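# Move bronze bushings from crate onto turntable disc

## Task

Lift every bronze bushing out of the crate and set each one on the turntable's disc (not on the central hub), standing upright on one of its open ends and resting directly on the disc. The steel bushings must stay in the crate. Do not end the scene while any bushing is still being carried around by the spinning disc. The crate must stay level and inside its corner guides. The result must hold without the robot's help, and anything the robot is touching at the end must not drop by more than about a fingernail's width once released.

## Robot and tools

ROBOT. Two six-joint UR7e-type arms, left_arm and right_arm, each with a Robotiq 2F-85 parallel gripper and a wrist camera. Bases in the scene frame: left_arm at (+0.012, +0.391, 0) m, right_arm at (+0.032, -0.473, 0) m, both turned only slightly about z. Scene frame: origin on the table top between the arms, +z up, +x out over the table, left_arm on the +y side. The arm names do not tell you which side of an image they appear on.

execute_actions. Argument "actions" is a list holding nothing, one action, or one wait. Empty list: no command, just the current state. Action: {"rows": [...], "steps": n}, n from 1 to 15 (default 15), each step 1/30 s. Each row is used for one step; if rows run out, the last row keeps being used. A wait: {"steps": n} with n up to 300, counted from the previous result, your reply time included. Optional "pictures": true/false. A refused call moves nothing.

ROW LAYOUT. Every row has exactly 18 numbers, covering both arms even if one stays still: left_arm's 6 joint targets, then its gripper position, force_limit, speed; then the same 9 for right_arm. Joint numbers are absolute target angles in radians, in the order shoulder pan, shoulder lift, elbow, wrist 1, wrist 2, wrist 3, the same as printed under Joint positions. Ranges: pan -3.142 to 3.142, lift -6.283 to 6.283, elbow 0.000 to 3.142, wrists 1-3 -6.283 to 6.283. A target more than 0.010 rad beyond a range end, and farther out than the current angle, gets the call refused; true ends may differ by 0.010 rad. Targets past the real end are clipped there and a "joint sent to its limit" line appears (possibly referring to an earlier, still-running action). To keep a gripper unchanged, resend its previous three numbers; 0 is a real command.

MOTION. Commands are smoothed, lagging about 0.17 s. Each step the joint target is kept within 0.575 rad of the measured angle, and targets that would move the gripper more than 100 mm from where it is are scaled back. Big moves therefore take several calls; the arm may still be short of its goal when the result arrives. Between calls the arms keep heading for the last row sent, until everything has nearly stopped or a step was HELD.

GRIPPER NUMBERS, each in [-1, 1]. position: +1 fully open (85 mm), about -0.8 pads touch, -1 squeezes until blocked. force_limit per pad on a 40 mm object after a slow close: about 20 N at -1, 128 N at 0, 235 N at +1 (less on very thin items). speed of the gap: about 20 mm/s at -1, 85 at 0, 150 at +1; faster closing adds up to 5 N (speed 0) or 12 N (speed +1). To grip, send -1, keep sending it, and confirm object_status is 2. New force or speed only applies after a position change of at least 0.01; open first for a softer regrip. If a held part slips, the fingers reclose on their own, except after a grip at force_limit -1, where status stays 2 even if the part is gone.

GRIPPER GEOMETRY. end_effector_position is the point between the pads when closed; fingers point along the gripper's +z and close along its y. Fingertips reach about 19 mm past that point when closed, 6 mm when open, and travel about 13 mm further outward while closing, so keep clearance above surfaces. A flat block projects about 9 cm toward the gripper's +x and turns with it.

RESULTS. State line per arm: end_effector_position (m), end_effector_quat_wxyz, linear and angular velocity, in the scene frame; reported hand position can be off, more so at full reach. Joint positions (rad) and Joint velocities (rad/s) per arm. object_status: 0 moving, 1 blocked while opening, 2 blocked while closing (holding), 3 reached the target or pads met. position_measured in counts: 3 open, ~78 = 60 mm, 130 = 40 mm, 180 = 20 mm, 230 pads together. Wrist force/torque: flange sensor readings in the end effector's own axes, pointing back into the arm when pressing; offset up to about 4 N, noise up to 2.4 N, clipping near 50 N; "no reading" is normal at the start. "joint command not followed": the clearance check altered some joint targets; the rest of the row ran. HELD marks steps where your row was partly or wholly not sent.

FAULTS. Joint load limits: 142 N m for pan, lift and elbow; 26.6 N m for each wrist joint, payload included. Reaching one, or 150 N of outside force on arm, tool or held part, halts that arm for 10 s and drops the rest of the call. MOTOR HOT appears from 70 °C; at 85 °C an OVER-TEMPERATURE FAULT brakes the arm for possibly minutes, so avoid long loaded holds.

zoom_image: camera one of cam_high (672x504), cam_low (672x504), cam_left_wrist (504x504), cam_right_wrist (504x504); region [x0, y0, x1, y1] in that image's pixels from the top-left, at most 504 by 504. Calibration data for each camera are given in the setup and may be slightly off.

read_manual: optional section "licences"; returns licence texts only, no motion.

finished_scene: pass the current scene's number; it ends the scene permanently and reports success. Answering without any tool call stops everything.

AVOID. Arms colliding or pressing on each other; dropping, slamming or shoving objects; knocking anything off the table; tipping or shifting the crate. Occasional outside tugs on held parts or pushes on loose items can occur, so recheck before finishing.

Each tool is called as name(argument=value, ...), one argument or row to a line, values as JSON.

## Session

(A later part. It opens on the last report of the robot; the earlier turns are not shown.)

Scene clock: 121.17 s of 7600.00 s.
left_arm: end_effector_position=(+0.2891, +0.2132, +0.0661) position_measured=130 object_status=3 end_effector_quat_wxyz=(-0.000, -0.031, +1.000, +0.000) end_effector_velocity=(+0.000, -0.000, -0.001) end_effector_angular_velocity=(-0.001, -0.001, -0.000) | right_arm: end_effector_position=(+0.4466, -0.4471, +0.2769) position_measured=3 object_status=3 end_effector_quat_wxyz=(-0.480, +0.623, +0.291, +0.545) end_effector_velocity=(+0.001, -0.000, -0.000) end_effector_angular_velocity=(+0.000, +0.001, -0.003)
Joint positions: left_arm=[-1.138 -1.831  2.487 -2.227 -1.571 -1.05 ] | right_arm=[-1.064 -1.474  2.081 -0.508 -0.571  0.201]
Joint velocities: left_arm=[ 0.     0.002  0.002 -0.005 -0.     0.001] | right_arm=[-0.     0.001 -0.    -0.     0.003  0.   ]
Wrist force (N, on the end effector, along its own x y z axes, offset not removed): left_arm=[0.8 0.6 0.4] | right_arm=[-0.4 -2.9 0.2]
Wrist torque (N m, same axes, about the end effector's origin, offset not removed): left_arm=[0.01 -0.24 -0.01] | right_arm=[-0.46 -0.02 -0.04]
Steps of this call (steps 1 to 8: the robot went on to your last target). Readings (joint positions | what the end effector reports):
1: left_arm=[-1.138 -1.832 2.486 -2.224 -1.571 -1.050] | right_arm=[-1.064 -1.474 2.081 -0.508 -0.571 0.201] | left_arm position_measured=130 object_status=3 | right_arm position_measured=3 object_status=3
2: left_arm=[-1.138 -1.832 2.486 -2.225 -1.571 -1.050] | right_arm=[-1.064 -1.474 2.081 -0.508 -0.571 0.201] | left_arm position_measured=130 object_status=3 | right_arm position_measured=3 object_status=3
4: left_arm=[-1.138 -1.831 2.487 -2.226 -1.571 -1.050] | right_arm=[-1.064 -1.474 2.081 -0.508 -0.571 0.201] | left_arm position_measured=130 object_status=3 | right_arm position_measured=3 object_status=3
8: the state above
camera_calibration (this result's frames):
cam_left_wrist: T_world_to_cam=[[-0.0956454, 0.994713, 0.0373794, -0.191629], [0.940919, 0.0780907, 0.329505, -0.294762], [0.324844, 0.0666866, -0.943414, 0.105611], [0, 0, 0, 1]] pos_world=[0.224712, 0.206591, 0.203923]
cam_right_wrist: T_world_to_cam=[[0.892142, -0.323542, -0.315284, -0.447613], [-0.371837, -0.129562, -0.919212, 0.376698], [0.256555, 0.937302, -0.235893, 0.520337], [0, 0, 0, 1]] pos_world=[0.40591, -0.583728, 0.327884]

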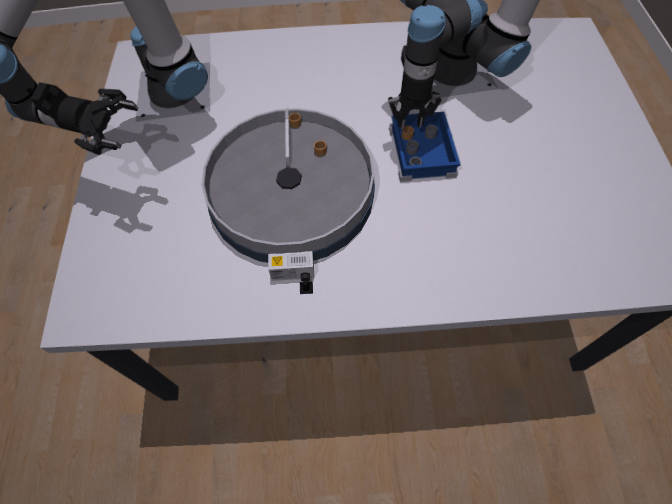

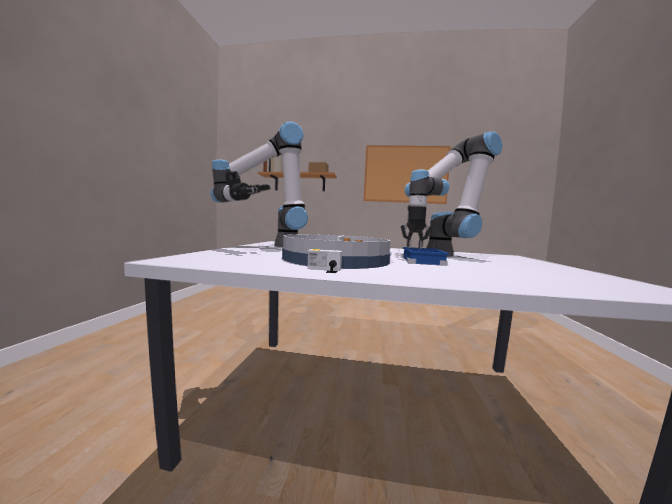

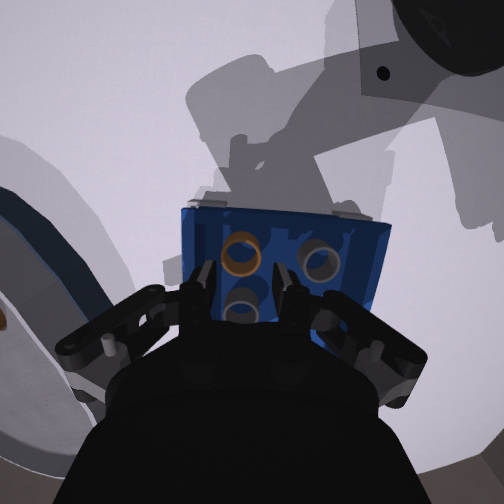

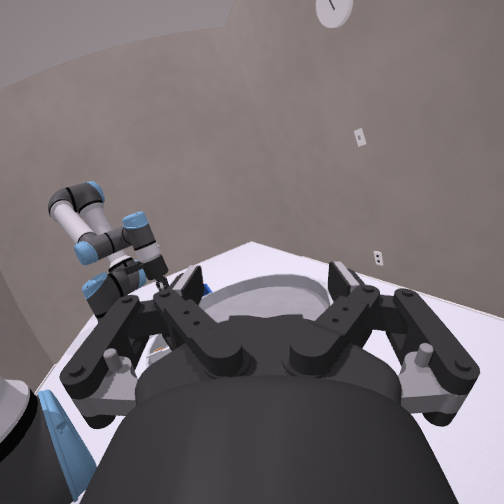

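execute_actions(
  actions=[
    {"rows":[[-1.14,-1.818,2.4957,-2.2485,-1.5708,-1.05,-0.01,-0.5,0,-1.064,-1.474,2.081,-0.508,-0.571,0.201,1,0,0],[-1.14,-1.8045,2.5042,-2.2705,-1.5708,-1.05,-0.01,-0.5,0,-1.064,-1.474,2.081,-0.508,-0.571,0.201,1,0,0]],"steps":11},
  ],
  pictures=false,
)

Scene clock: 132.70 s of 7600.00 s.
left_arm: end_effector_position=(+0.2889, +0.2125, +0.0561) position_measured=130 object_status=3 end_effector_quat_wxyz=(-0.000, -0.030, +1.000, +0.000) end_effector_velocity=(-0.000, -0.001, -0.005) end_effector_angular_velocity=(-0.001, +0.000, -0.001) | right_arm: end_effector_position=(+0.4466, -0.4471, +0.2769) position_measured=3 object_status=3 end_effector_quat_wxyz=(-0.480, +0.623, +0.291, +0.545) end_effector_velocity=(+0.000, -0.000, +0.000) end_effector_angular_velocity=(-0.002, -0.002, -0.001)
Joint positions: left_arm=[-1.14  -1.806  2.503 -2.268 -1.571 -1.05 ] | right_arm=[-1.064 -1.474  2.081 -0.508 -0.571  0.201]
Joint velocities: left_arm=[-0.002  0.013  0.009 -0.022 -0.001 -0.001] | right_arm=[-0.    -0.002 -0.001 -0.     0.001 -0.   ]
Wrist force (N, on the end effector, along its own x y z axes, offset not removed): left_arm=[2.2 0.3 2.2] | right_arm=[0.7 -1.9 0.4]
Wrist torque (N m, same axes, about the end effector's origin, offset not removed): left_arm=[-0.01 -0.31 -0.05] | right_arm=[-0.28 -0.22 0.02]
Steps of this call (steps 1 to 15: the robot went on to your last target; steps 16 to 335: nothing new was sent; steps 336 to 346: all 11 steps of this action). Readings (joint positions | what the end effector reports):
336: left_arm=[-1.138 -1.830 2.488 -2.228 -1.571 -1.050] | right_arm=[-1.064 -1.474 2.081 -0.508 -0.571 0.201] | left_arm position_measured=130 object_status=3 | right_arm position_measured=3 object_status=3
337: left_arm=[-1.138 -1.828 2.489 -2.231 -1.571 -1.050] | right_arm=[-1.064 -1.474 2.081 -0.508 -0.571 0.201] | left_arm position_measured=130 object_status=3 | right_arm position_measured=3 object_status=3
339: left_arm=[-1.139 -1.819 2.495 -2.247 -1.571 -1.050] | right_arm=[-1.064 -1.474 2.081 -0.508 -0.571 0.201] | left_arm position_measured=130 object_status=3 | right_arm position_measured=3 object_status=3
343: left_arm=[-1.140 -1.808 2.502 -2.264 -1.571 -1.050] | right_arm=[-1.064 -1.474 2.081 -0.508 -0.571 0.201] | left_arm position_measured=130 object_status=3 | right_arm position_measured=3 object_status=3
346: the state above

execute_actions(
  actions=[],
)

Scene clock: 142.77 s of 7600.00 s.
left_arm: end_effector_position=(+0.2888, +0.2124, +0.0556) position_measured=130 object_status=3 end_effector_quat_wxyz=(-0.000, -0.030, +1.000, -0.000) end_effector_velocity=(+0.000, -0.000, +0.000) end_effector_angular_velocity=(-0.000, -0.000, -0.001) | right_arm: end_effector_position=(+0.4466, -0.4471, +0.2769) position_measured=3 object_status=3 end_effector_quat_wxyz=(-0.480, +0.623, +0.291, +0.545) end_effector_velocity=(-0.001, +0.000, +0.000) end_effector_angular_velocity=(-0.001, -0.002, +0.002)
Joint positions: left_arm=[-1.14  -1.804  2.504 -2.271 -1.571 -1.05 ] | right_arm=[-1.064 -1.474  2.081 -0.508 -0.571  0.201]
Joint velocities: left_arm=[-0.     0.    -0.    -0.001 -0.     0.   ] | right_arm=[-0.    -0.    -0.    -0.    -0.003 -0.002]
Wrist force (N, on the end effector, along its own x y z axes, offset not removed): left_arm=[1.1 0.0 1.5] | right_arm=[1.7 -3.4 1.3]
Wrist torque (N m, same axes, about the end effector's origin, offset not removed): left_arm=[-0.21 -0.27 0.03] | right_arm=[-0.56 -0.35 -0.09]
Steps of this call (steps 1 to 15: the robot went on to your last target; steps 16 to 302: nothing new was sent). Readings (joint positions | what the end effector reports):
1: left_arm=[-1.140 -1.805 2.504 -2.269 -1.571 -1.050] | right_arm=[-1.064 -1.474 2.081 -0.508 -0.571 0.201] | left_arm position_measured=130 object_status=3 | right_arm position_measured=3 object_status=3
2: left_arm=[-1.140 -1.805 2.504 -2.269 -1.571 -1.050] | right_arm=[-1.064 -1.474 2.081 -0.508 -0.571 0.201] | left_arm position_measured=130 object_status=3 | right_arm position_measured=3 object_status=3
4: left_arm=[-1.140 -1.805 2.504 -2.270 -1.571 -1.050] | right_arm=[-1.064 -1.474 2.081 -0.508 -0.571 0.201] | left_arm position_measured=130 object_status=3 | right_arm position_measured=3 object_status=3
8: left_arm=[-1.140 -1.805 2.504 -2.270 -1.571 -1.050] | right_arm=[-1.064 -1.474 2.081 -0.508 -0.571 0.201] | left_arm position_measured=130 object_status=3 | right_arm position_measured=3 object_status=3
302: the state above
All arms were judged still, so your last target was given up. Only a new action makes them travel on or press farther. Fingers that are still opening or closing keep moving.
camera_calibration (this result's frames):
cam_left_wrist: T_world_to_cam=[[-0.0934532, 0.994924, 0.0373297, -0.19114], [0.941078, 0.0760315, 0.329531, -0.290615], [0.32502, 0.0659259, -0.943407, 0.0959934], [0, 0, 0, 1]] pos_world=[0.224429, 0.205937, 0.193462]
cam_right_wrist: T_world_to_cam=[[0.892142, -0.323542, -0.315284, -0.447613], [-0.371837, -0.129562, -0.919212, 0.376698], [0.256555, 0.937302, -0.235893, 0.520337], [0, 0, 0, 1]] pos_world=[0.40591, -0.583728, 0.327884]

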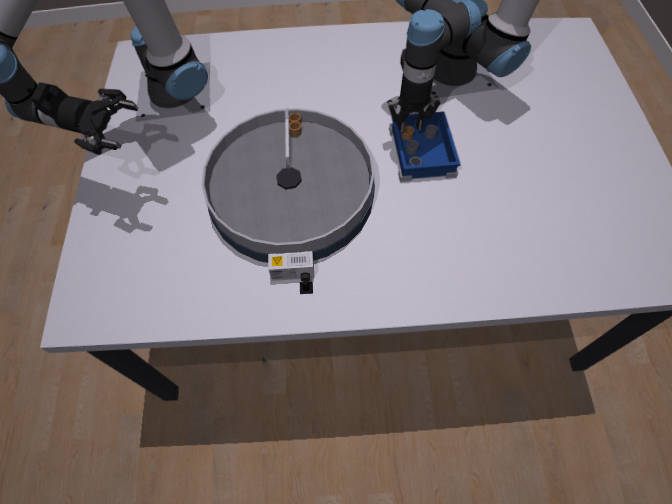

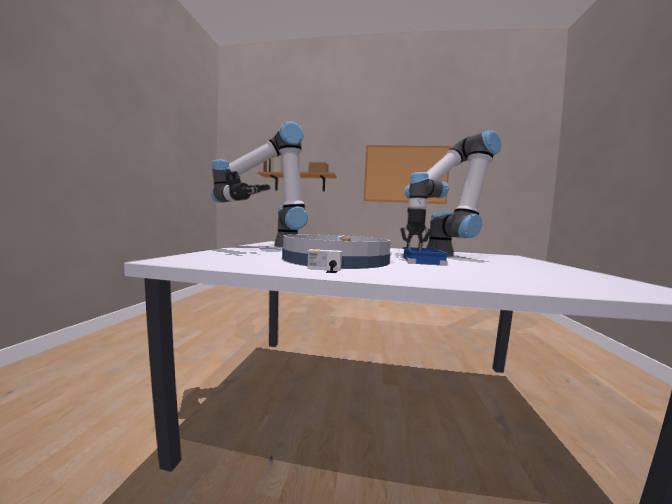

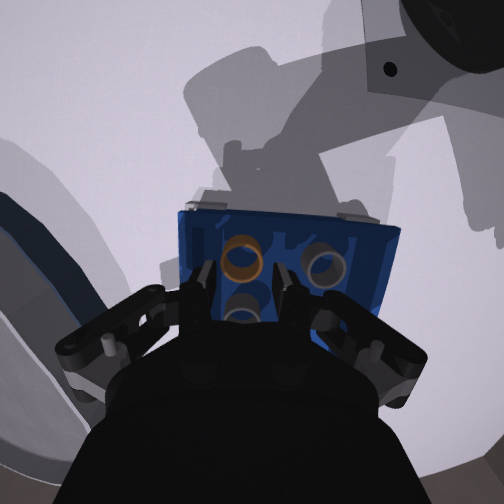

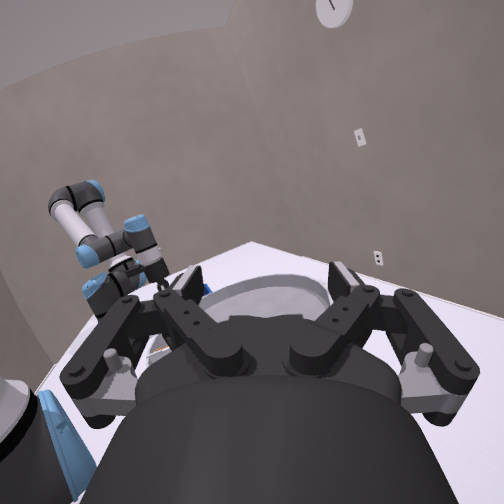

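execute_actions(
  actions=[
    {"rows":[[-1.14,-1.777,2.5205,-2.3143,-1.5708,-1.05,-0.01,-0.5,0,-1.064,-1.474,2.081,-0.508,-0.571,0.201,1,0,0],[-1.14,-1.777,2.5205,-2.3143,-1.5708,-1.05,-0.01,-0.5,0,-1.064,-1.474,2.081,-0.508,-0.571,0.201,1,0,0],[-1.14,-1.7487,2.5366,-2.3587,-1.5708,-1.05,-0.01,-0.5,0,-1.064,-1.474,2.081,-0.508,-0.571,0.201,1,0,0]],"steps":15},
  ],
)

Scene clock: 147.20 s of 7600.00 s.
left_arm: end_effector_position=(+0.2887, +0.2126, +0.0353) position_measured=130 object_status=3 end_effector_quat_wxyz=(-0.000, -0.030, +1.000, +0.000) end_effector_velocity=(+0.000, +0.000, -0.003) end_effector_angular_velocity=(-0.002, -0.002, +0.000) | right_arm: end_effector_position=(+0.4466, -0.4471, +0.2769) position_measured=3 object_status=3 end_effector_quat_wxyz=(-0.480, +0.623, +0.291, +0.545) end_effector_velocity=(+0.000, +0.000, -0.000) end_effector_angular_velocity=(+0.000, +0.001, +0.000)
Joint positions: left_arm=[-1.14  -1.75   2.536 -2.357 -1.571 -1.05 ] | right_arm=[-1.064 -1.474  2.081 -0.508 -0.571  0.201]
Joint velocities: left_arm=[ 0.     0.008  0.006 -0.016  0.    -0.   ] | right_arm=[ 0.    -0.     0.    -0.     0.     0.001]
Wrist force (N, on the end effector, along its own x y z axes, offset not removed): left_arm=[3.1 1.3 2.8] | right_arm=[0.5 -2.1 0.1]
Wrist torque (N m, same axes, about the end effector's origin, offset not removed): left_arm=[0.17 -0.61 -0.12] | right_arm=[-0.36 -0.15 -0.03]
Steps of this call (steps 1 to 118: nothing new was sent; steps 119 to 133: all 15 steps of this action). Readings (joint positions | what the end effector reports):
119: left_arm=[-1.140 -1.804 2.504 -2.271 -1.571 -1.050] | right_arm=[-1.064 -1.474 2.081 -0.508 -0.571 0.201] | left_arm position_measured=130 object_status=3 | right_arm position_measured=3 object_status=3
120: left_arm=[-1.140 -1.800 2.507 -2.277 -1.571 -1.050] | right_arm=[-1.064 -1.474 2.081 -0.508 -0.571 0.201] | left_arm position_measured=130 object_status=3 | right_arm position_measured=3 object_status=3
122: left_arm=[-1.140 -1.785 2.516 -2.300 -1.571 -1.050] | right_arm=[-1.064 -1.474 2.081 -0.508 -0.571 0.201] | left_arm position_measured=130 object_status=3 | right_arm position_measured=3 object_status=3
126: left_arm=[-1.140 -1.759 2.531 -2.343 -1.571 -1.050] | right_arm=[-1.064 -1.474 2.081 -0.508 -0.571 0.201] | left_arm position_measured=130 object_status=3 | right_arm position_measured=3 object_status=3
133: the state above
camera_calibration (this result's frames):
cam_left_wrist: T_world_to_cam=[[-0.0934497, 0.994923, 0.0373536, -0.190556], [0.941084, 0.0760212, 0.329519, -0.283845], [0.325006, 0.0659463, -0.94341, 0.0768929], [0, 0, 0, 1]] pos_world=[0.224324, 0.206096, 0.173192]
cam_right_wrist: T_world_to_cam=[[0.892142, -0.323542, -0.315284, -0.447613], [-0.371837, -0.129562, -0.919212, 0.376698], [0.256555, 0.937302, -0.235893, 0.520337], [0, 0, 0, 1]] pos_world=[0.40591, -0.583728, 0.327884]

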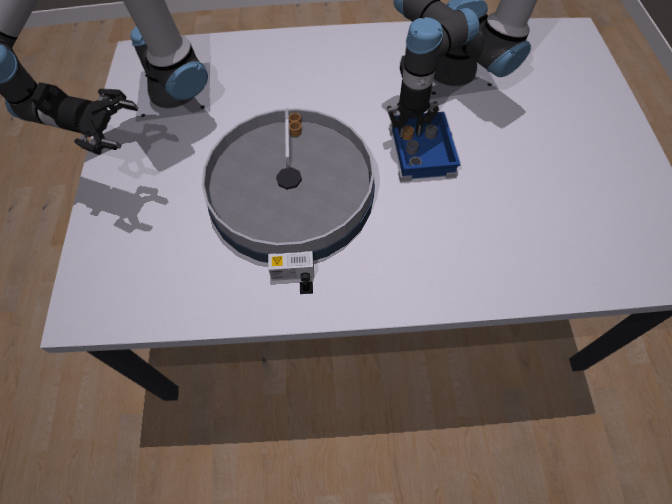

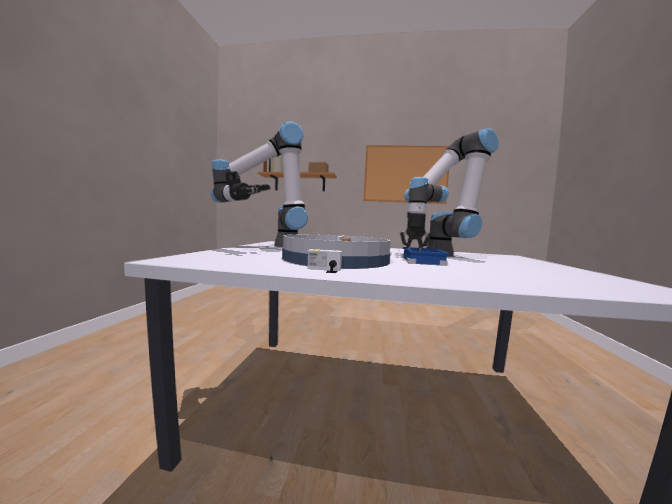

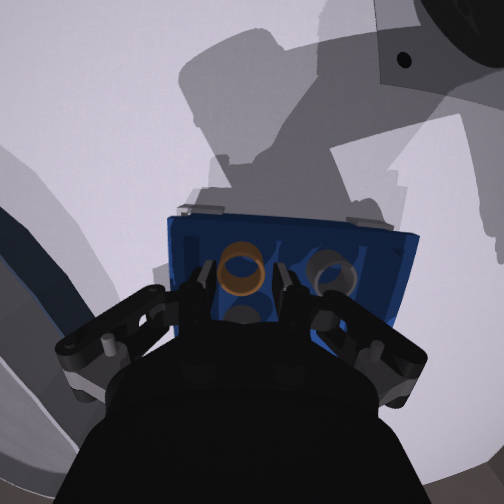

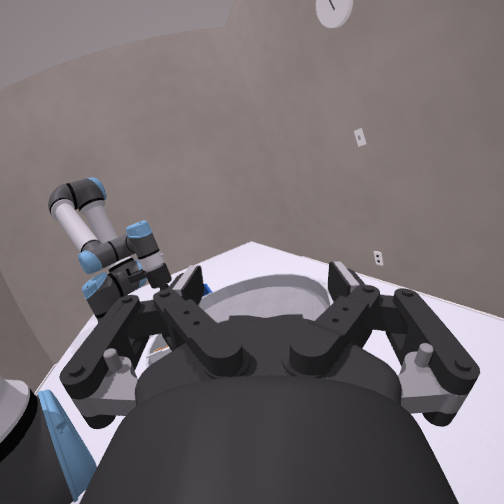

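execute_actions(
  actions=[
    {"rows":[[-1.14,-1.7487,2.5366,-2.3587,-1.5708,-1.05,-1,-0.5,-0.5,-1.064,-1.474,2.081,-0.508,-0.571,0.201,1,0,0]],"steps":14},
  ],
  pictures=false,
)

execute_actions(
  actions=[
    {"rows":[[-1.14,-1.777,2.5205,-2.3143,-1.5708,-1.05,-1,-0.5,-0.5,-1.064,-1.474,2.081,-0.508,-0.571,0.201,1,0,0],[-1.14,-1.8045,2.5042,-2.2705,-1.5708,-1.05,-1,-0.5,-0.5,-1.064,-1.474,2.081,-0.508,-0.571,0.201,1,0,0],[-1.14,-1.8045,2.5042,-2.2705,-1.5708,-1.05,-1,-0.5,-0.5,-1.064,-1.474,2.081,-0.508,-0.571,0.201,1,0,0],[-1.14,-1.8307,2.4875,-2.2276,-1.5708,-1.05,-1,-0.5,-0.5,-1.064,-1.474,2.081,-0.508,-0.571,0.201,1,0,0],[-1.14,-1.8307,2.4875,-2.2276,-1.5708,-1.05,-1,-0.5,-0.5,-1.064,-1.474,2.081,-0.508,-0.571,0.201,1,0,0],[-1.14,-1.875,2.45,-2.146,-1.5708,-1.05,-1,-0.5,-0.5,-1.064,-1.474,2.081,-0.508,-0.571,0.201,1,0,0],[-1.14,-1.875,2.45,-2.146,-1.5708,-1.05,-1,-0.5,-0.5,-1.064,-1.474,2.081,-0.508,-0.571,0.201,1,0,0],[-1.1378,-1.9736,2.3269,-1.9241,-1.5708,-1.05,-1,-0.5,-0.5,-1.064,-1.474,2.081,-0.508,-0.571,0.201,1,0,0]],"steps":15},
  ],
)

Scene clock: 159.50 s of 7600.00 s.
left_arm: end_effector_position=(+0.2887, +0.2126, +0.0350) position_measured=154 object_status=2 end_effector_quat_wxyz=(+0.000, -0.030, +1.000, -0.000) end_effector_velocity=(+0.000, +0.000, +0.000) end_effector_angular_velocity=(-0.000, -0.000, +0.001) | right_arm: end_effector_position=(+0.4466, -0.4471, +0.2769) position_measured=3 object_status=3 end_effector_quat_wxyz=(-0.480, +0.623, +0.291, +0.545) end_effector_velocity=(-0.000, -0.000, +0.000) end_effector_angular_velocity=(+0.000, +0.000, +0.000)
Joint positions: left_arm=[-1.14  -1.749  2.537 -2.359 -1.571 -1.05 ] | right_arm=[-1.064 -1.474  2.081 -0.508 -0.571  0.201]
Joint velocities: left_arm=[ 0.    -0.001  0.     0.    -0.    -0.001] | right_arm=[-0.  0. -0.  0. -0.  0.]
Wrist force (N, on the end effector, along its own x y z axes, offset not removed): left_arm=[1.7 4.8 -18.2] | right_arm=[-0.7 -2.7 0.9]
Wrist torque (N m, same axes, about the end effector's origin, offset not removed): left_arm=[0.41 -0.01 0.02] | right_arm=[-0.44 -0.03 0.04]
Steps of this call (steps 1 to 15: the robot went on to your last target; steps 16 to 355: nothing new was sent; steps 356 to 369: all 14 steps of this action). Readings (joint positions | what the end effector reports):
356: left_arm=[-1.140 -1.749 2.537 -2.359 -1.571 -1.050] | right_arm=[-1.064 -1.474 2.081 -0.508 -0.571 0.201] | left_arm position_measured=130 object_status=0 | right_arm position_measured=3 object_status=3
357: left_arm=[-1.140 -1.749 2.537 -2.359 -1.571 -1.050] | right_arm=[-1.064 -1.474 2.081 -0.508 -0.571 0.201] | left_arm position_measured=131 object_status=0 | right_arm position_measured=3 object_status=3
359: left_arm=[-1.140 -1.749 2.537 -2.359 -1.571 -1.050] | right_arm=[-1.064 -1.474 2.081 -0.508 -0.571 0.201] | left_arm position_measured=137 object_status=0 | right_arm position_measured=3 object_status=3
363: left_arm=[-1.140 -1.749 2.537 -2.359 -1.571 -1.050] | right_arm=[-1.064 -1.474 2.081 -0.508 -0.571 0.201] | left_arm position_measured=153 object_status=0 | right_arm position_measured=3 object_status=3
369: the state above

Scene clock: 160.00 s of 7600.00 s.
left_arm: end_effector_position=(+0.2907, +0.2107, +0.1397) position_measured=155 object_status=2 end_effector_quat_wxyz=(+0.001, -0.031, +1.000, -0.002) end_effector_velocity=(-0.015, +0.023, +0.105) end_effector_angular_velocity=(+0.045, +0.030, +0.003) | right_arm: end_effector_position=(+0.4466, -0.4471, +0.2769) position_measured=3 object_status=3 end_effector_quat_wxyz=(-0.480, +0.623, +0.291, +0.545) end_effector_velocity=(+0.000, -0.000, -0.000) end_effector_angular_velocity=(+0.001, +0.001, -0.001)
Joint positions: left_arm=[-1.138 -1.956  2.347 -1.967 -1.571 -1.05 ] | right_arm=[-1.064 -1.474  2.081 -0.508 -0.571  0.201]
Joint velocities: left_arm=[ 0.002 -0.177 -0.205  0.436 -0.    -0.001] | right_arm=[0.    0.    0.    0.    0.001 0.001]
Wrist force (N, on the end effector, along its own x y z axes, offset not removed): left_arm=[1.5 1.4 -0.6] | right_arm=[0.1 -2.3 1.6]
Wrist torque (N m, same axes, about the end effector's origin, offset not removed): left_arm=[0.21 -0.31 -0.09] | right_arm=[-0.35 -0.06 0.00]
Steps of this call (steps 1 to 15: all 15 steps of this action). Readings (joint positions | what the end effector reports):
1: left_arm=[-1.140 -1.749 2.536 -2.358 -1.571 -1.050] | right_arm=[-1.064 -1.474 2.081 -0.508 -0.571 0.201] | left_arm position_measured=154 object_status=2 | right_arm position_measured=3 object_status=3
2: left_arm=[-1.140 -1.753 2.534 -2.352 -1.571 -1.050] | right_arm=[-1.064 -1.474 2.081 -0.508 -0.571 0.201] | left_arm position_measured=154 object_status=2 | right_arm position_measured=3 object_status=3
4: left_arm=[-1.140 -1.774 2.522 -2.321 -1.571 -1.050] | right_arm=[-1.064 -1.474 2.081 -0.508 -0.571 0.201] | left_arm position_measured=155 object_status=2 | right_arm position_measured=3 object_status=3
8: left_arm=[-1.140 -1.830 2.484 -2.229 -1.571 -1.050] | right_arm=[-1.064 -1.474 2.081 -0.508 -0.571 0.201] | left_arm position_measured=155 object_status=2 | right_arm position_measured=3 object_status=3
15: the state above
camera_calibration (this result's frames):
cam_left_wrist: T_world_to_cam=[[-0.0954015, 0.99491, 0.0324322, -0.19113], [0.939927, 0.0793055, 0.332035, -0.320601], [0.327773, 0.0621605, -0.942709, 0.174743], [0, 0, 0, 1]] pos_world=[0.225832, 0.204721, 0.277381]
cam_right_wrist: T_world_to_cam=[[0.892142, -0.323542, -0.315284, -0.447613], [-0.371837, -0.129562, -0.919212, 0.376698], [0.256555, 0.937302, -0.235893, 0.520337], [0, 0, 0, 1]] pos_world=[0.40591, -0.583728, 0.327884]

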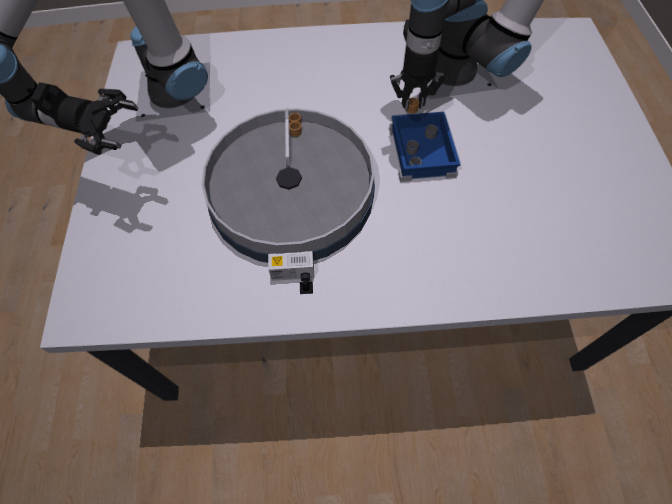

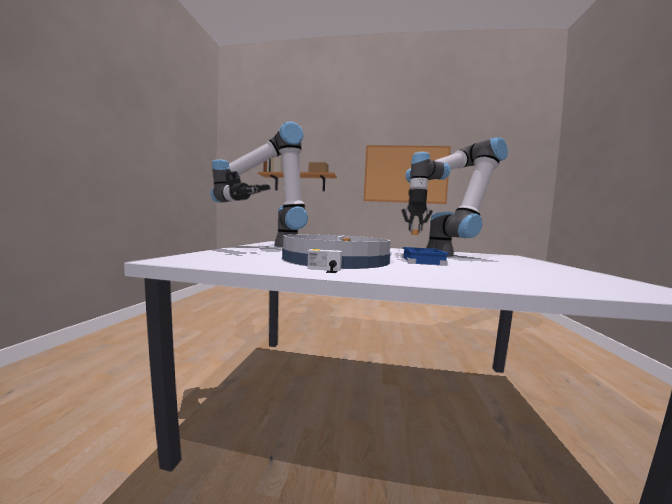

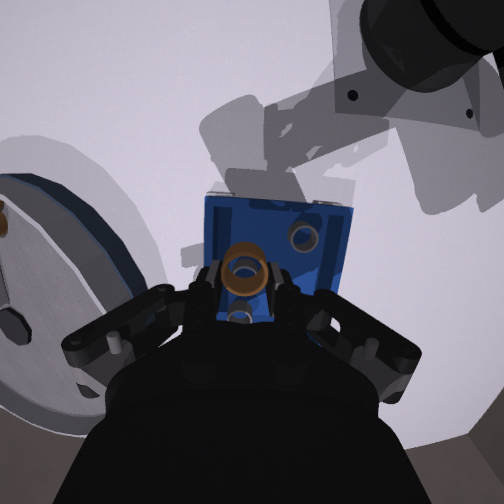

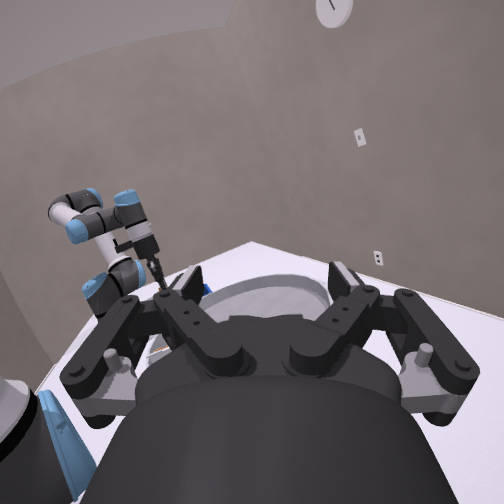

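execute_actions(
  actions=[
    {"rows":[[-1.193,-1.3705,1.7941,-1.9944,-1.5708,-1.25,-1,-0.5,-0.5,-1.064,-1.474,2.081,-0.508,-0.571,0.201,1,0,0]],"steps":15},
  ],
  pictures=false,
)

execute_actions(
  actions=[
    {"rows":[[-1.193,-1.3705,1.7941,-1.9944,-1.5708,-1.25,-1,-0.5,-0.5,-1.064,-1.474,2.081,-0.508,-0.571,0.201,1,0,0]],"steps":5},
  ],
  pictures=false,
)

execute_actions(
  actions=[
    {"rows":[[-1.193,-1.3002,1.8781,-2.1487,-1.5708,-1.25,-1,-0.5,-0.5,-1.064,-1.474,2.081,-0.508,-0.571,0.201,1,0,0]],"steps":10},
  ],
  pictures=false,
)

execute_actions(
  actions=[
    {"rows":[[-1.193,-1.2913,1.8855,-2.165,-1.5708,-1.25,-1,-0.5,-0.5,-1.064,-1.474,2.081,-0.508,-0.571,0.201,1,0,0]],"steps":14},
  ],
  pictures=false,
)

execute_actions(
  actions=[
    {"rows":[[-1.193,-1.2913,1.8855,-2.165,-1.5708,-1.25,0.3,-0.5,0.5,-1.064,-1.474,2.081,-0.508,-0.571,0.201,1,0,0]],"steps":7},
  ],
  pictures=false,
)

execute_actions(
  actions=[
    {"rows":[[-1.193,-1.3705,1.7941,-1.9944,-1.5708,-1.25,0.3,-0.5,0.5,-1.064,-1.474,2.081,-0.508,-0.571,0.201,1,0,0]],"steps":12},
  ],
  pictures=false,
)

execute_actions(
  actions=[
    {"steps":300},
  ],
)

Scene clock: 174.73 s of 7600.00 s.
left_arm: end_effector_position=(+0.3903, +0.0113, +0.1580) position_measured=155 object_status=2 end_effector_quat_wxyz=(+0.001, -0.097, +0.995, -0.002) end_effector_velocity=(+0.100, -0.214, -0.075) end_effector_angular_velocity=(+0.036, +0.023, +0.120) | right_arm: end_effector_position=(+0.4466, -0.4471, +0.2769) position_measured=3 object_status=3 end_effector_quat_wxyz=(-0.480, +0.623, +0.291, +0.545) end_effector_velocity=(+0.000, -0.000, -0.000) end_effector_angular_velocity=(+0.002, +0.002, -0.001)
Joint positions: left_arm=[-1.189 -1.43   1.845 -1.989 -1.571 -1.234] | right_arm=[-1.064 -1.474  2.081 -0.508 -0.571  0.201]
Joint velocities: left_arm=[-0.042  0.607 -0.512 -0.053 -0.001 -0.162] | right_arm=[0.    0.002 0.    0.    0.001 0.001]
Wrist force (N, on the end effector, along its own x y z axes, offset not removed): left_arm=[-0.1 -1.9 3.4] | right_arm=[0.0 -2.1 1.3]
Wrist torque (N m, same axes, about the end effector's origin, offset not removed): left_arm=[-0.23 -0.18 -0.03] | right_arm=[-0.39 -0.05 -0.02]
Steps of this call (steps 1 to 30: the robot went on to your last target; steps 31 to 427: nothing new was sent; steps 428 to 442: all 15 steps of this action). Readings (joint positions | what the end effector reports):
428: left_arm=[-1.138 -1.973 2.326 -1.924 -1.571 -1.050] | right_arm=[-1.064 -1.474 2.081 -0.508 -0.571 0.201] | left_arm position_measured=155 object_status=2 | right_arm position_measured=3 object_status=3
429: left_arm=[-1.141 -1.965 2.318 -1.928 -1.571 -1.058] | right_arm=[-1.064 -1.474 2.081 -0.508 -0.571 0.201] | left_arm position_measured=155 object_status=2 | right_arm position_measured=3 object_status=3
431: left_arm=[-1.150 -1.896 2.252 -1.940 -1.571 -1.091] | right_arm=[-1.064 -1.474 2.081 -0.508 -0.571 0.201] | left_arm position_measured=155 object_status=2 | right_arm position_measured=3 object_status=3
435: left_arm=[-1.166 -1.710 2.087 -1.961 -1.571 -1.150] | right_arm=[-1.064 -1.474 2.081 -0.508 -0.571 0.201] | left_arm position_measured=155 object_status=2 | right_arm position_measured=3 object_status=3
442: the state above

Scene clock: 174.90 s of 7600.00 s.
left_arm: end_effector_position=(+0.3983, -0.0059, +0.1516) position_measured=155 object_status=2 end_effector_quat_wxyz=(+0.000, -0.102, +0.995, -0.000) end_effector_velocity=(+0.018, -0.039, -0.016) end_effector_angular_velocity=(+0.006, +0.004, +0.021) | right_arm: end_effector_position=(+0.4466, -0.4471, +0.2769) position_measured=3 object_status=3 end_effector_quat_wxyz=(-0.480, +0.623, +0.291, +0.545) end_effector_velocity=(+0.000, -0.000, -0.000) end_effector_angular_velocity=(+0.001, +0.000, -0.001)
Joint positions: left_arm=[-1.192 -1.382  1.803 -1.993 -1.571 -1.247] | right_arm=[-1.064 -1.474  2.081 -0.508 -0.571  0.201]
Joint velocities: left_arm=[-0.008  0.111 -0.094 -0.009 -0.    -0.029] | right_arm=[-0.     0.001  0.001 -0.     0.001 -0.   ]
Wrist force (N, on the end effector, along its own x y z axes, offset not removed): left_arm=[0.9 2.6 3.7] | right_arm=[-0.3 -3.0 0.5]
Wrist torque (N m, same axes, about the end effector's origin, offset not removed): left_arm=[0.36 -0.20 -0.03] | right_arm=[-0.50 -0.03 -0.01]
Steps of this call (steps 1 to 5: all 5 steps of this action). Readings (joint positions | what the end effector reports):
1: left_arm=[-1.190 -1.413 1.830 -1.991 -1.571 -1.238] | right_arm=[-1.064 -1.474 2.081 -0.508 -0.571 0.201] | left_arm position_measured=155 object_status=2 | right_arm position_measured=3 object_status=3
2: left_arm=[-1.191 -1.401 1.820 -1.992 -1.571 -1.242] | right_arm=[-1.064 -1.474 2.081 -0.508 -0.571 0.201] | left_arm position_measured=155 object_status=2 | right_arm position_measured=3 object_status=3
4: left_arm=[-1.192 -1.386 1.807 -1.993 -1.571 -1.246] | right_arm=[-1.064 -1.474 2.081 -0.508 -0.571 0.201] | left_arm position_measured=155 object_status=2 | right_arm position_measured=3 object_status=3
5: the state above

Scene clock: 175.23 s of 7600.00 s.
left_arm: end_effector_position=(+0.3999, -0.0096, +0.0938) position_measured=155 object_status=2 end_effector_quat_wxyz=(-0.000, -0.103, +0.995, +0.001) end_effector_velocity=(+0.001, -0.003, -0.038) end_effector_angular_velocity=(-0.015, -0.009, +0.001) | right_arm: end_effector_position=(+0.4466, -0.4471, +0.2769) position_measured=3 object_status=3 end_effector_quat_wxyz=(-0.480, +0.623, +0.291, +0.545) end_effector_velocity=(+0.000, +0.000, +0.000) end_effector_angular_velocity=(-0.002, -0.002, -0.001)
Joint positions: left_arm=[-1.193 -1.305  1.873 -2.137 -1.571 -1.25 ] | right_arm=[-1.064 -1.474  2.081 -0.508 -0.571  0.201]
Joint velocities: left_arm=[-0.     0.049  0.054 -0.121 -0.    -0.002] | right_arm=[ 0.001 -0.001  0.    -0.     0.002 -0.002]
Wrist force (N, on the end effector, along its own x y z axes, offset not removed): left_arm=[0.8 1.5 3.6] | right_arm=[0.0 -1.1 1.0]
Wrist torque (N m, same axes, about the end effector's origin, offset not removed): left_arm=[0.18 -0.24 -0.07] | right_arm=[-0.20 -0.02 0.01]
Steps of this call (steps 1 to 10: all 10 steps of this action). Readings (joint positions | what the end effector reports):
1: left_arm=[-1.192 -1.378 1.801 -1.994 -1.571 -1.248] | right_arm=[-1.064 -1.474 2.081 -0.508 -0.571 0.201] | left_arm position_measured=155 object_status=2 | right_arm position_measured=3 object_status=3
2: left_arm=[-1.193 -1.368 1.807 -2.003 -1.571 -1.248] | right_arm=[-1.064 -1.474 2.081 -0.508 -0.571 0.201] | left_arm position_measured=155 object_status=2 | right_arm position_measured=3 object_status=3
4: left_arm=[-1.193 -1.338 1.837 -2.058 -1.571 -1.249] | right_arm=[-1.064 -1.474 2.081 -0.508 -0.571 0.201] | left_arm position_measured=155 object_status=2 | right_arm position_measured=3 object_status=3
8: left_arm=[-1.193 -1.310 1.868 -2.125 -1.571 -1.250] | right_arm=[-1.064 -1.474 2.081 -0.508 -0.571 0.201] | left_arm position_measured=155 object_status=2 | right_arm position_measured=3 object_status=3
10: the state above

Scene clock: 175.70 s of 7600.00 s.
left_arm: end_effector_position=(+0.4001, -0.0099, +0.0838) position_measured=155 object_status=2 end_effector_quat_wxyz=(+0.000, -0.103, +0.995, -0.000) end_effector_velocity=(+0.000, +0.000, -0.002) end_effector_angular_velocity=(+0.000, -0.001, +0.000) | right_arm: end_effector_position=(+0.4466, -0.4471, +0.2769) position_measured=3 object_status=3 end_effector_quat_wxyz=(-0.480, +0.623, +0.291, +0.545) end_effector_velocity=(+0.000, +0.000, -0.000) end_effector_angular_velocity=(-0.000, -0.001, -0.000)
Joint positions: left_arm=[-1.193 -1.291  1.885 -2.165 -1.571 -1.25 ] | right_arm=[-1.064 -1.474  2.081 -0.508 -0.571  0.201]
Joint velocities: left_arm=[ 0.     0.003  0.002 -0.004  0.001  0.   ] | right_arm=[ 0.     0.     0.     0.     0.    -0.002]
Wrist force (N, on the end effector, along its own x y z axes, offset not removed): left_arm=[-0.8 1.4 1.4] | right_arm=[0.4 -2.7 0.5]
Wrist torque (N m, same axes, about the end effector's origin, offset not removed): left_arm=[-0.01 0.05 0.03] | right_arm=[-0.49 -0.05 -0.09]
Steps of this call (steps 1 to 14: all 14 steps of this action). Readings (joint positions | what the end effector reports):
1: left_arm=[-1.193 -1.304 1.874 -2.141 -1.571 -1.250] | right_arm=[-1.064 -1.474 2.081 -0.508 -0.571 0.201] | left_arm position_measured=155 object_status=2 | right_arm position_measured=3 object_status=3
2: left_arm=[-1.193 -1.301 1.877 -2.146 -1.571 -1.250] | right_arm=[-1.064 -1.474 2.081 -0.508 -0.571 0.201] | left_arm position_measured=155 object_status=2 | right_arm position_measured=3 object_status=3
4: left_arm=[-1.193 -1.297 1.881 -2.155 -1.571 -1.250] | right_arm=[-1.064 -1.474 2.081 -0.508 -0.571 0.201] | left_arm position_measured=155 object_status=2 | right_arm position_measured=3 object_status=3
8: left_arm=[-1.193 -1.293 1.884 -2.162 -1.571 -1.250] | right_arm=[-1.064 -1.474 2.081 -0.508 -0.571 0.201] | left_arm position_measured=155 object_status=2 | right_arm position_measured=3 object_status=3
14: the state above

Scene clock: 175.93 s of 7600.00 s.
left_arm: end_effector_position=(+0.4001, -0.0099, +0.0837) position_measured=112 object_status=0 end_effector_quat_wxyz=(+0.000, -0.103, +0.995, -0.000) end_effector_velocity=(-0.000, -0.000, -0.000) end_effector_angular_velocity=(-0.000, -0.000, -0.001) | right_arm: end_effector_position=(+0.4466, -0.4471, +0.2769) position_measured=3 object_status=3 end_effector_quat_wxyz=(-0.480, +0.623, +0.291, +0.545) end_effector_velocity=(+0.000, -0.000, +0.000) end_effector_angular_velocity=(-0.000, -0.001, -0.000)
Joint positions: left_arm=[-1.193 -1.291  1.885 -2.165 -1.571 -1.25 ] | right_arm=[-1.064 -1.474  2.081 -0.508 -0.571  0.201]
Joint velocities: left_arm=[-0.     0.     0.    -0.001  0.     0.001] | right_arm=[-0.     0.    -0.     0.    -0.    -0.001]
Wrist force (N, on the end effector, along its own x y z axes, offset not removed): left_arm=[0.3 -1.0 2.8] | right_arm=[-0.5 -2.3 0.4]
Wrist torque (N m, same axes, about the end effector's origin, offset not removed): left_arm=[-0.30 -0.12 0.09] | right_arm=[-0.31 0.07 0.00]
Steps of this call (steps 1 to 7: all 7 steps of this action). Readings (joint positions | what the end effector reports):
1: left_arm=[-1.193 -1.291 1.885 -2.165 -1.571 -1.250] | right_arm=[-1.064 -1.474 2.081 -0.508 -0.571 0.201] | left_arm position_measured=155 object_status=0 | right_arm position_measured=3 object_status=3
2: left_arm=[-1.193 -1.291 1.885 -2.165 -1.571 -1.250] | right_arm=[-1.064 -1.474 2.081 -0.508 -0.571 0.201] | left_arm position_measured=154 object_status=0 | right_arm position_measured=3 object_status=3
4: left_arm=[-1.193 -1.291 1.885 -2.165 -1.571 -1.250] | right_arm=[-1.064 -1.474 2.081 -0.508 -0.571 0.201] | left_arm position_measured=141 object_status=0 | right_arm position_measured=3 object_status=3
7: the state above

Scene clock: 176.33 s of 7600.00 s.
left_arm: end_effector_position=(+0.4002, -0.0101, +0.1477) position_measured=91 object_status=0 end_effector_quat_wxyz=(+0.000, -0.103, +0.995, -0.000) end_effector_velocity=(-0.002, +0.004, +0.022) end_effector_angular_velocity=(+0.009, +0.005, +0.001) | right_arm: end_effector_position=(+0.4466, -0.4471, +0.2769) position_measured=3 object_status=3 end_effector_quat_wxyz=(-0.480, +0.623, +0.291, +0.545) end_effector_velocity=(-0.000, -0.000, -0.000) end_effector_angular_velocity=(+0.002, +0.002, -0.000)
Joint positions: left_arm=[-1.193 -1.368  1.797 -2.001 -1.571 -1.25 ] | right_arm=[-1.064 -1.474  2.081 -0.508 -0.571  0.201]
Joint velocities: left_arm=[ 0.    -0.027 -0.032  0.069  0.    -0.001] | right_arm=[-0.001  0.001  0.     0.    -0.     0.001]
Wrist force (N, on the end effector, along its own x y z axes, offset not removed): left_arm=[1.3 1.0 2.9] | right_arm=[-0.7 -2.2 0.3]
Wrist torque (N m, same axes, about the end effector's origin, offset not removed): left_arm=[0.16 -0.39 0.00] | right_arm=[-0.35 0.05 -0.06]
Steps of this call (steps 1 to 12: all 12 steps of this action). Readings (joint positions | what the end effector reports):
1: left_arm=[-1.193 -1.292 1.885 -2.165 -1.571 -1.250] | right_arm=[-1.064 -1.474 2.081 -0.508 -0.571 0.201] | left_arm position_measured=102 object_status=0 | right_arm position_measured=3 object_status=3
2: left_arm=[-1.193 -1.299 1.878 -2.156 -1.571 -1.250] | right_arm=[-1.064 -1.474 2.081 -0.508 -0.571 0.201] | left_arm position_measured=97 object_status=0 | right_arm position_measured=3 object_status=3
4: left_arm=[-1.193 -1.330 1.842 -2.098 -1.571 -1.250] | right_arm=[-1.064 -1.474 2.081 -0.508 -0.571 0.201] | left_arm position_measured=93 object_status=0 | right_arm position_measured=3 object_status=3
8: left_arm=[-1.193 -1.360 1.806 -2.021 -1.571 -1.250] | right_arm=[-1.064 -1.474 2.081 -0.508 -0.571 0.201] | left_arm position_measured=91 object_status=0 | right_arm position_measured=3 object_status=3
12: the state above

Scene clock: 186.33 s of 7600.00 s.
left_arm: end_effector_position=(+0.4000, -0.0098, +0.1500) position_measured=91 object_status=3 end_effector_quat_wxyz=(-0.000, -0.103, +0.995, -0.000) end_effector_velocity=(-0.000, +0.000, -0.001) end_effector_angular_velocity=(+0.001, +0.002, +0.000) | right_arm: end_effector_position=(+0.4466, -0.4471, +0.2769) position_measured=3 object_status=3 end_effector_quat_wxyz=(-0.480, +0.623, +0.291, +0.545) end_effector_velocity=(+0.000, -0.000, -0.000) end_effector_angular_velocity=(+0.001, +0.002, -0.001)
Joint positions: left_arm=[-1.193 -1.37   1.794 -1.994 -1.571 -1.25 ] | right_arm=[-1.064 -1.474  2.081 -0.508 -0.571  0.201]
Joint velocities: left_arm=[ 0.     0.001 -0.     0.    -0.001  0.   ] | right_arm=[0.    0.001 0.    0.    0.001 0.002]
Wrist force (N, on the end effector, along its own x y z axes, offset not removed): left_arm=[0.4 1.5 1.0] | right_arm=[0.3 -1.7 0.2]
Wrist torque (N m, same axes, about the end effector's origin, offset not removed): left_arm=[0.18 -0.11 -0.01] | right_arm=[-0.35 -0.05 -0.04]
Steps of this call (steps 1 to 15: the robot went on to your last target; steps 16 to 300: nothing new was sent). Readings (joint positions | what the end effector reports):
1: left_arm=[-1.193 -1.369 1.796 -1.999 -1.571 -1.250] | right_arm=[-1.064 -1.474 2.081 -0.508 -0.571 0.201] | left_arm position_measured=91 object_status=3 | right_arm position_measured=3 object_status=3
2: left_arm=[-1.193 -1.369 1.796 -1.998 -1.571 -1.250] | right_arm=[-1.064 -1.474 2.081 -0.508 -0.571 0.201] | left_arm position_measured=91 object_status=3 | right_arm position_measured=3 object_status=3
4: left_arm=[-1.193 -1.370 1.795 -1.996 -1.571 -1.250] | right_arm=[-1.064 -1.474 2.081 -0.508 -0.571 0.201] | left_arm position_measured=91 object_status=3 | right_arm position_measured=3 object_status=3
8: left_arm=[-1.193 -1.370 1.794 -1.995 -1.571 -1.250] | right_arm=[-1.064 -1.474 2.081 -0.508 -0.571 0.201] | left_arm position_measured=91 object_status=3 | right_arm position_measured=3 object_status=3
300: the state above
All arms were judged still, so your last target was given up. Only a new action makes them travel on or press farther. Fingers that are still opening or closing keep moving.
camera_calibration (this result's frames):
cam_left_wrist: T_world_to_cam=[[-0.238174, 0.970505, 0.0373303, 0.0944375], [0.919793, 0.213053, 0.32953, -0.399628], [0.311857, 0.112821, -0.943407, 0.169296], [0, 0, 0, 1]] pos_world=[0.337272, -0.0256104, 0.28788]
cam_right_wrist: T_world_to_cam=[[0.892142, -0.323542, -0.315284, -0.447613], [-0.371837, -0.129562, -0.919212, 0.376698], [0.256555, 0.937302, -0.235893, 0.520337], [0, 0, 0, 1]] pos_world=[0.40591, -0.583728, 0.327884]

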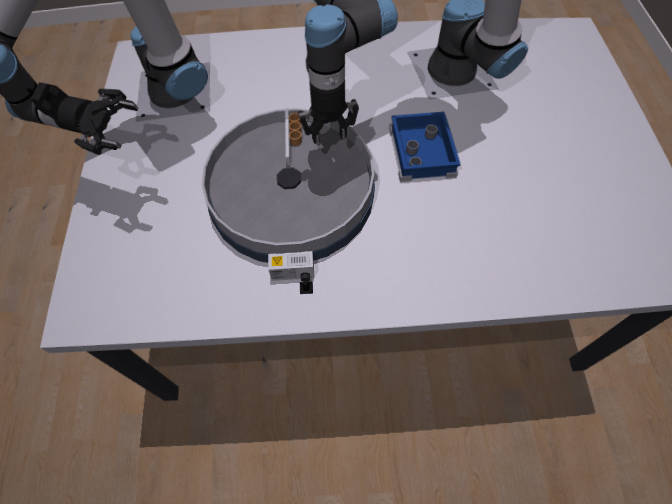

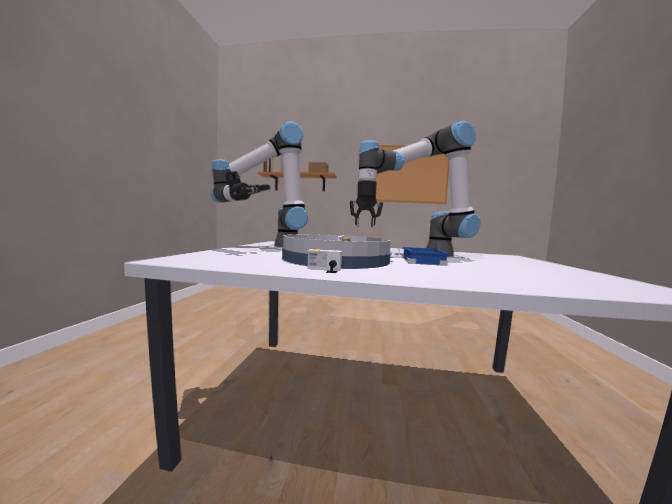

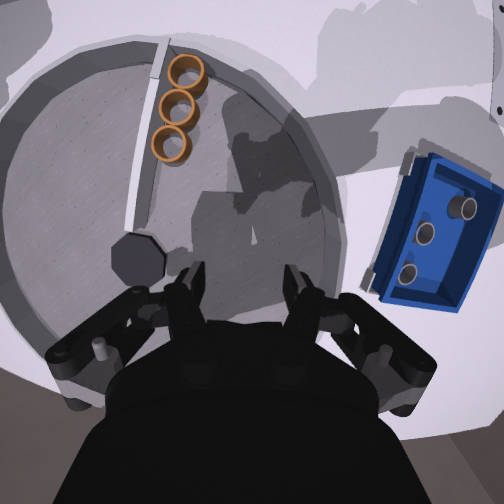

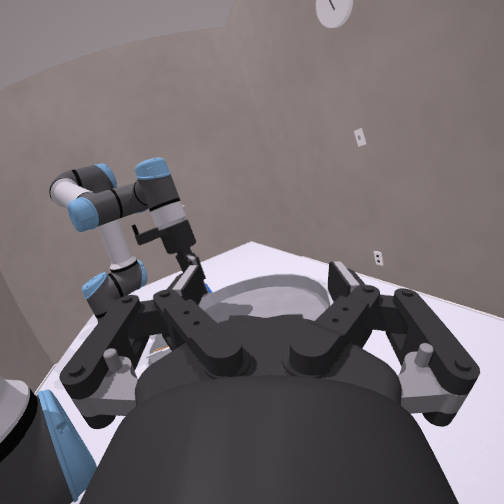

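finished_scene(
  scene=2,
)

The scene is finished: the task was done.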